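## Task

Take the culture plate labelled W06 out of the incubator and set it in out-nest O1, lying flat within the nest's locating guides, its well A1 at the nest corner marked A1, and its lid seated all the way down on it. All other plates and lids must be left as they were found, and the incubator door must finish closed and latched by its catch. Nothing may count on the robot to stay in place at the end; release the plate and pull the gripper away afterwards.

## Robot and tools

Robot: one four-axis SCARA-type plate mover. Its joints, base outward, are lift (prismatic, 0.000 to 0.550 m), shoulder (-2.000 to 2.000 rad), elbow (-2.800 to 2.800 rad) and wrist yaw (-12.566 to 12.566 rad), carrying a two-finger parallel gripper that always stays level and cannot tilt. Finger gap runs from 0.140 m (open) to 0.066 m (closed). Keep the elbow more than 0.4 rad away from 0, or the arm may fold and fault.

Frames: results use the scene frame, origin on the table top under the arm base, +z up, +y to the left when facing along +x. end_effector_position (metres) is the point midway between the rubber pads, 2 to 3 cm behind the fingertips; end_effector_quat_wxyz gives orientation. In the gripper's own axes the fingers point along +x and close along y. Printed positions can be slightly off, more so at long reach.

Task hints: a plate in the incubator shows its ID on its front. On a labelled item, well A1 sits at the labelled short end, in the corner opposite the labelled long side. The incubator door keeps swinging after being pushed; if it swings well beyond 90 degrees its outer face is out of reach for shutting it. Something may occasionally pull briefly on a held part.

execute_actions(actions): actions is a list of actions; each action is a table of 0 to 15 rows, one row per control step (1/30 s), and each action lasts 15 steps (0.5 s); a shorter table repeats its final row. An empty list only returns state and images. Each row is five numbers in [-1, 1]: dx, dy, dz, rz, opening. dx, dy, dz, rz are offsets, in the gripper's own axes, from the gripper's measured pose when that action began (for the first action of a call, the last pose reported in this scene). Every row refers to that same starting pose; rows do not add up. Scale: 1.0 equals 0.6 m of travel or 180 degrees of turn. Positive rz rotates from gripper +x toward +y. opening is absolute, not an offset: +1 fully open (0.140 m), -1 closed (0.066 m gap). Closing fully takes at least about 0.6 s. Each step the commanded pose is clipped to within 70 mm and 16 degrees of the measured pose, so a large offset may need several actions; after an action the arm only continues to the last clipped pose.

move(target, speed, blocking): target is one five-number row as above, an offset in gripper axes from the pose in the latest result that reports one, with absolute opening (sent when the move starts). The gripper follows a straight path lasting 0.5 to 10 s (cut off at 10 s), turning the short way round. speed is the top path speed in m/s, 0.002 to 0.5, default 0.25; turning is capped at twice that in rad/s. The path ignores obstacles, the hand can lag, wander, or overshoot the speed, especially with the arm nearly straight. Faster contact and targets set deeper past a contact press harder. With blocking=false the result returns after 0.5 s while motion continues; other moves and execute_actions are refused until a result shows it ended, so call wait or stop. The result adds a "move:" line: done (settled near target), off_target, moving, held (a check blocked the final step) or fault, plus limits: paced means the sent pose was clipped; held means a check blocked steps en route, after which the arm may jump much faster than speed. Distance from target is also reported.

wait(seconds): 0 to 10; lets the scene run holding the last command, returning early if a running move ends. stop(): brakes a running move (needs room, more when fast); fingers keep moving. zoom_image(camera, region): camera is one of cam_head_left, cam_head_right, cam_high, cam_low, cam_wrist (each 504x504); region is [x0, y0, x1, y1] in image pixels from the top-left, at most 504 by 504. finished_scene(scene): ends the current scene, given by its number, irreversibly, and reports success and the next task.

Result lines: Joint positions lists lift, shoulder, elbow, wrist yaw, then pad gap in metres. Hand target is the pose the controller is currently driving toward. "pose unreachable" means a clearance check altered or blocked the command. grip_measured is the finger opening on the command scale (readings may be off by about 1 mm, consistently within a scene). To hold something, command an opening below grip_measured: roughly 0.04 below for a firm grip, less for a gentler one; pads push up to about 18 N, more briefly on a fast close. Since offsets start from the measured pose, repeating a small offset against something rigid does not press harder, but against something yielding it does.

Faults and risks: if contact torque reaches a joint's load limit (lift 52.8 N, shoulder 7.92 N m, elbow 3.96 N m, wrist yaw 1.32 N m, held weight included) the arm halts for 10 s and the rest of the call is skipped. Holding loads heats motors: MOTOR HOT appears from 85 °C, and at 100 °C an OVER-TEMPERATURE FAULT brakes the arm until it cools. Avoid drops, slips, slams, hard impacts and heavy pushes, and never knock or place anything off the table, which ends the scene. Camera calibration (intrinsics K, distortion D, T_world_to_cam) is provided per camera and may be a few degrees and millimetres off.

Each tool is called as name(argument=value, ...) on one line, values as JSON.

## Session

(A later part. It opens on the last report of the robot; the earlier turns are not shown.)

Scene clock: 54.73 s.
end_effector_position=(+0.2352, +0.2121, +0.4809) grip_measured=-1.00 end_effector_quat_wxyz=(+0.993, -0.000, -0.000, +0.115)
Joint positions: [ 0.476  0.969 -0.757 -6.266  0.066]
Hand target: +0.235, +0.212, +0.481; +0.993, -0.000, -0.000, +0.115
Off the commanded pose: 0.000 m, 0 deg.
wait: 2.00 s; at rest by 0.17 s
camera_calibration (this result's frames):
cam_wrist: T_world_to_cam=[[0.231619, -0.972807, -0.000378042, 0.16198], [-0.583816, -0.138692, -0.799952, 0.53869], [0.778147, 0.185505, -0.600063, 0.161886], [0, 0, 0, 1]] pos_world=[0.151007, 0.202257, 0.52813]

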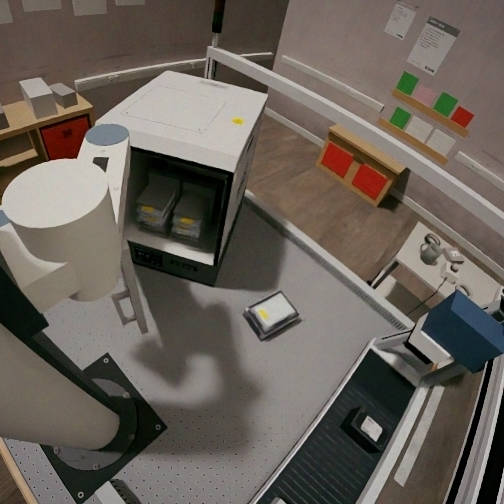

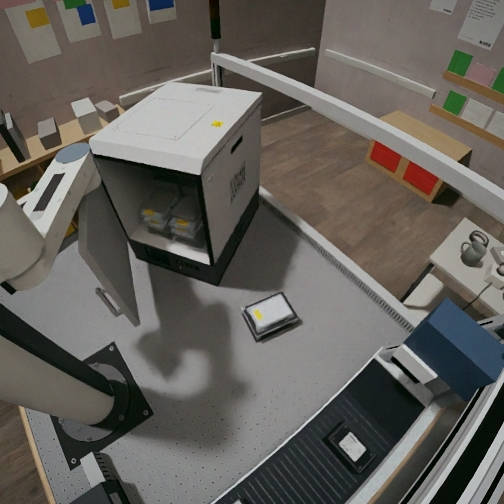

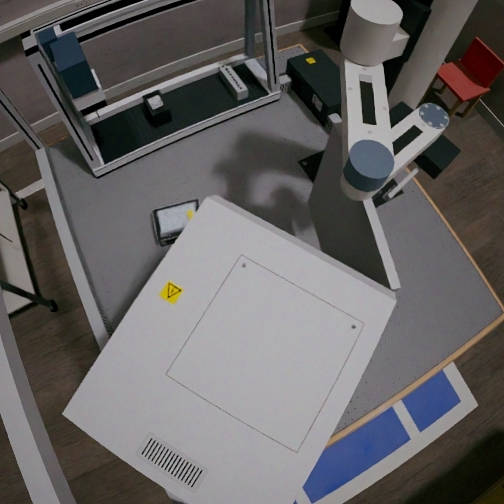

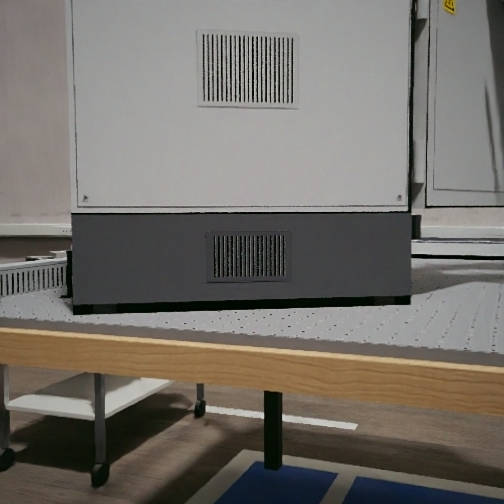

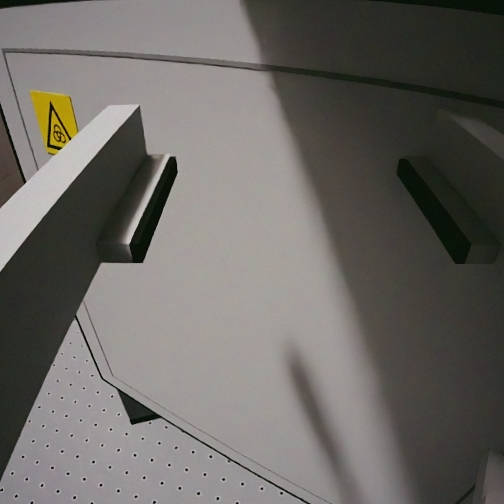

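move(target=[0.29, -0.03, 0, 0.11, -1], speed=0.1)

Scene clock: 56.87 s.
end_effector_position=(+0.4089, +0.2342, +0.4809) grip_measured=-1.00 end_effector_quat_wxyz=(+0.959, -0.000, -0.000, +0.283)
Joint positions: [ 0.476 -0.064 -0.76  -4.885  0.066]
Hand target: +0.409, +0.234, +0.481; +0.959, -0.000, -0.000, +0.284
Off the commanded pose: 0.000 m, 0 deg.
move: done
camera_calibration (this result's frames):
cam_wrist: T_world_to_cam=[[0.546853, -0.837228, -0.000378042, -0.0173911], [-0.502555, -0.327893, -0.799952, 0.654238], [0.669619, 0.437647, -0.600063, 0.00795982], [0, 0, 0, 1]] pos_world=[0.332971, 0.196476, 0.528129]

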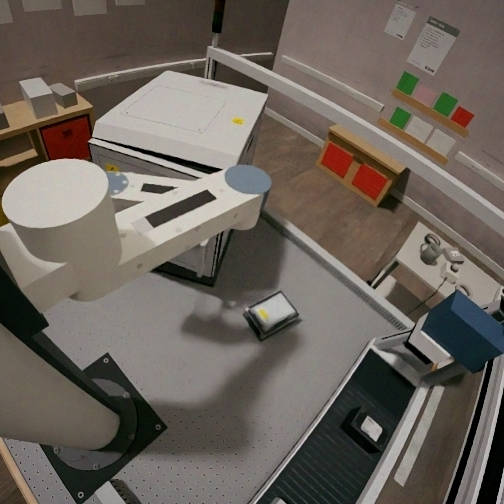

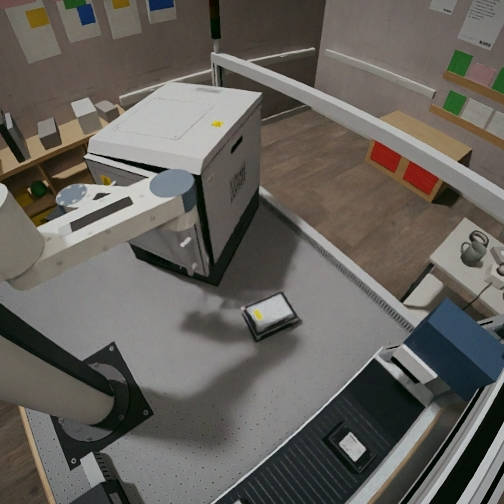

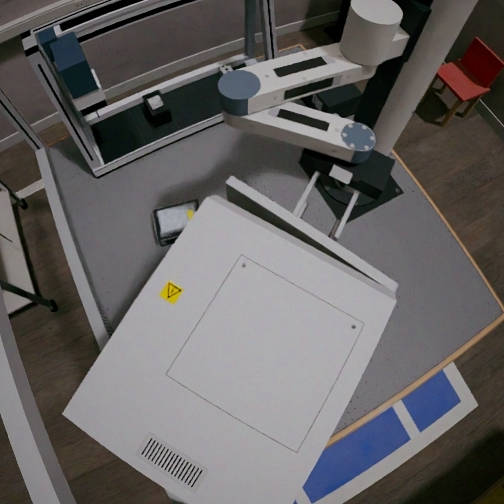

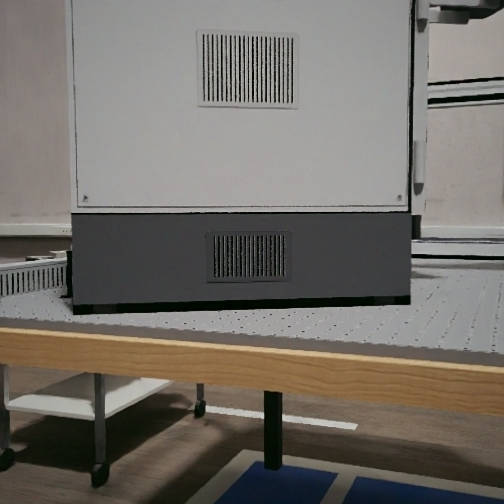

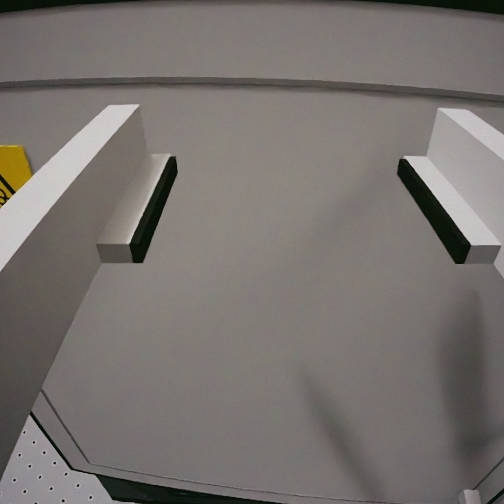

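move(target=[0.06, 0, 0, 0, -1], speed=0.05)

move(target=[-0.08, 0, 0, 0, -1])

Scene clock: 67.73 s.
end_effector_position=(+0.4367, +0.2521, +0.4809) grip_measured=-1.00 end_effector_quat_wxyz=(+0.959, -0.000, -0.000, +0.283)
Joint positions: [ 0.476 -0.08  -0.894 -4.736  0.066]
Hand target: +0.437, +0.252, +0.481; +0.959, -0.000, -0.000, +0.283
Off the commanded pose: 0.003 m, 0 deg.
TORQUE FAULT: the external load on joint 3 (elbow) reached its load limit, and the arm stopped for 10 seconds. That time counts as 20 of the actions that you can send in this scene. The arm's remaining commands of this call were not run. The arm holds where it stopped, with its grip as last carried out, and accepts commands again: back off and push less far. The arm stops again, at the same cost, whenever a joint's load reaches its limit.
move: fault
camera_calibration (this result's frames):
cam_wrist: T_world_to_cam=[[0.546297, -0.837592, -0.000378042, -0.0172045], [-0.502773, -0.327559, -0.799952, 0.674091], [0.66991, 0.437202, -0.600063, -0.0185043], [0, 0, 0, 1]] pos_world=[0.36071, 0.214484, 0.52813]

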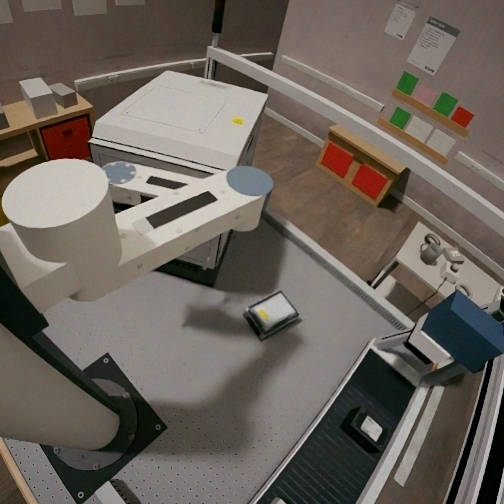

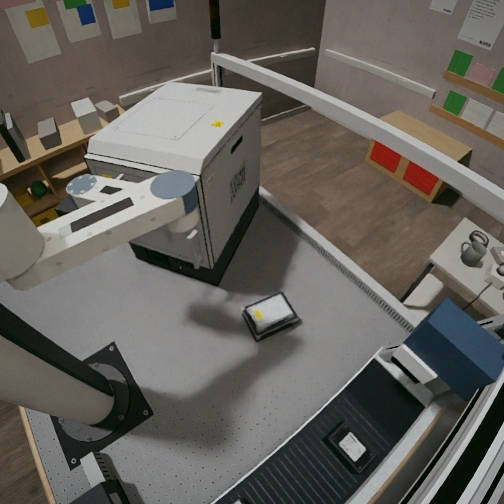

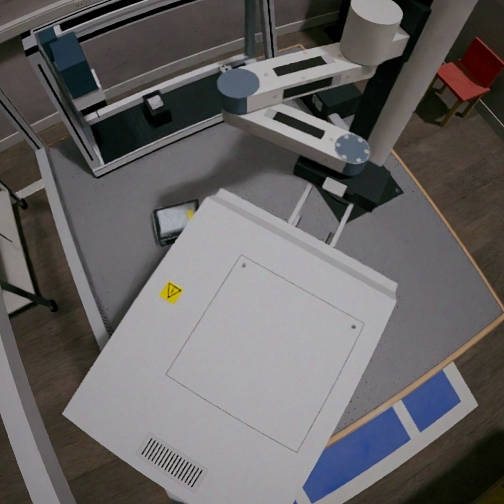

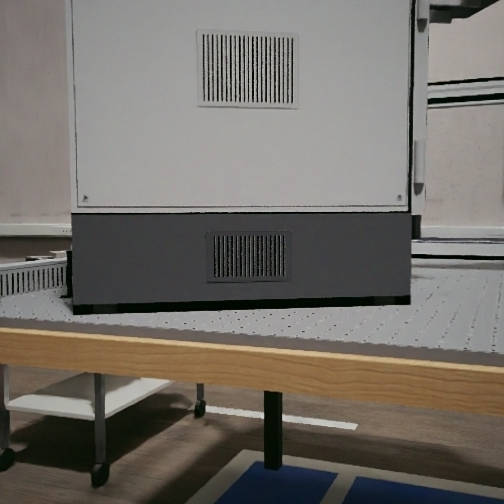

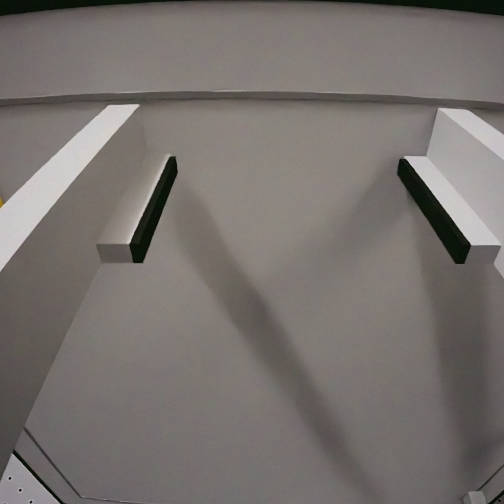

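not run: a fault stop came before this call.

move(target=[-0.08, 0, 0, 0, -1])

finished_scene(scene=1)

Scene clock: 68.50 s.
end_effector_position=(+0.3963, +0.2261, +0.4809) grip_measured=-1.00 end_effector_quat_wxyz=(+0.959, -0.000, -0.000, +0.283)
Joint positions: [ 0.476 -0.047 -0.701 -4.961  0.066]
Hand target: +0.396, +0.226, +0.481; +0.959, -0.000, -0.000, +0.283
Off the commanded pose: 0.000 m, 0 deg.
move: done
camera_calibration (this result's frames):
cam_wrist: T_world_to_cam=[[0.546604, -0.837391, -0.000378042, -0.0171728], [-0.502653, -0.327744, -0.799952, 0.645265], [0.669749, 0.437447, -0.600063, 0.0199233], [0, 0, 0, 1]] pos_world=[0.320387, 0.188386, 0.52813]

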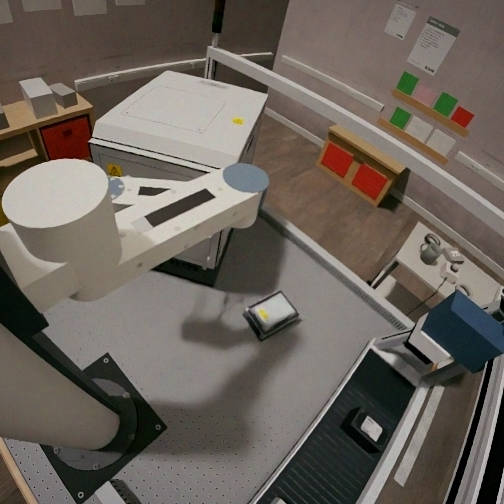

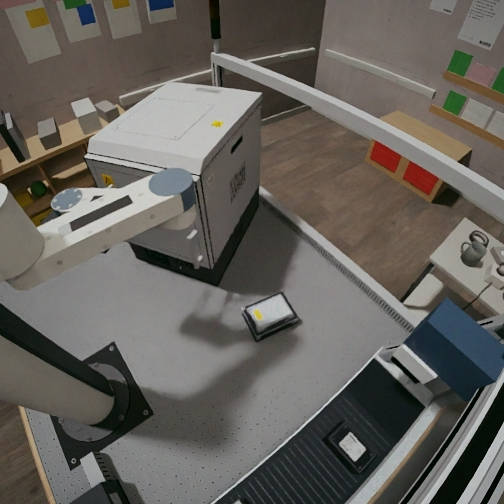

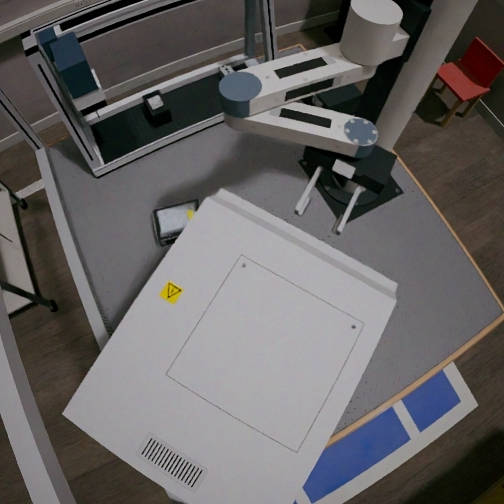

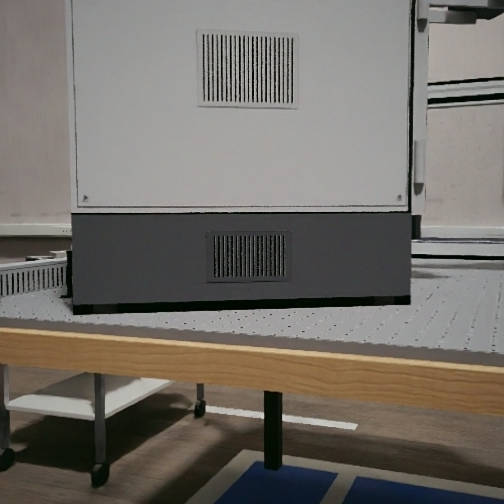

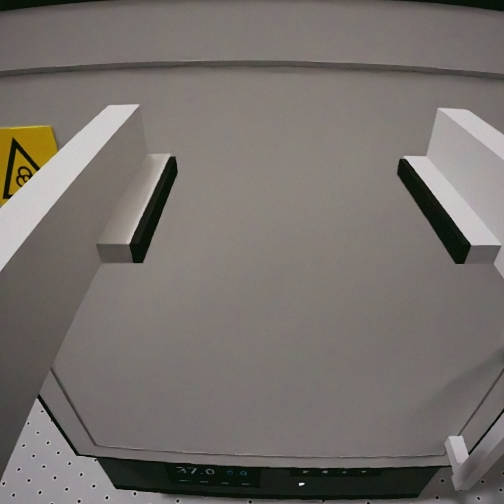

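The scene is finished: the task was done.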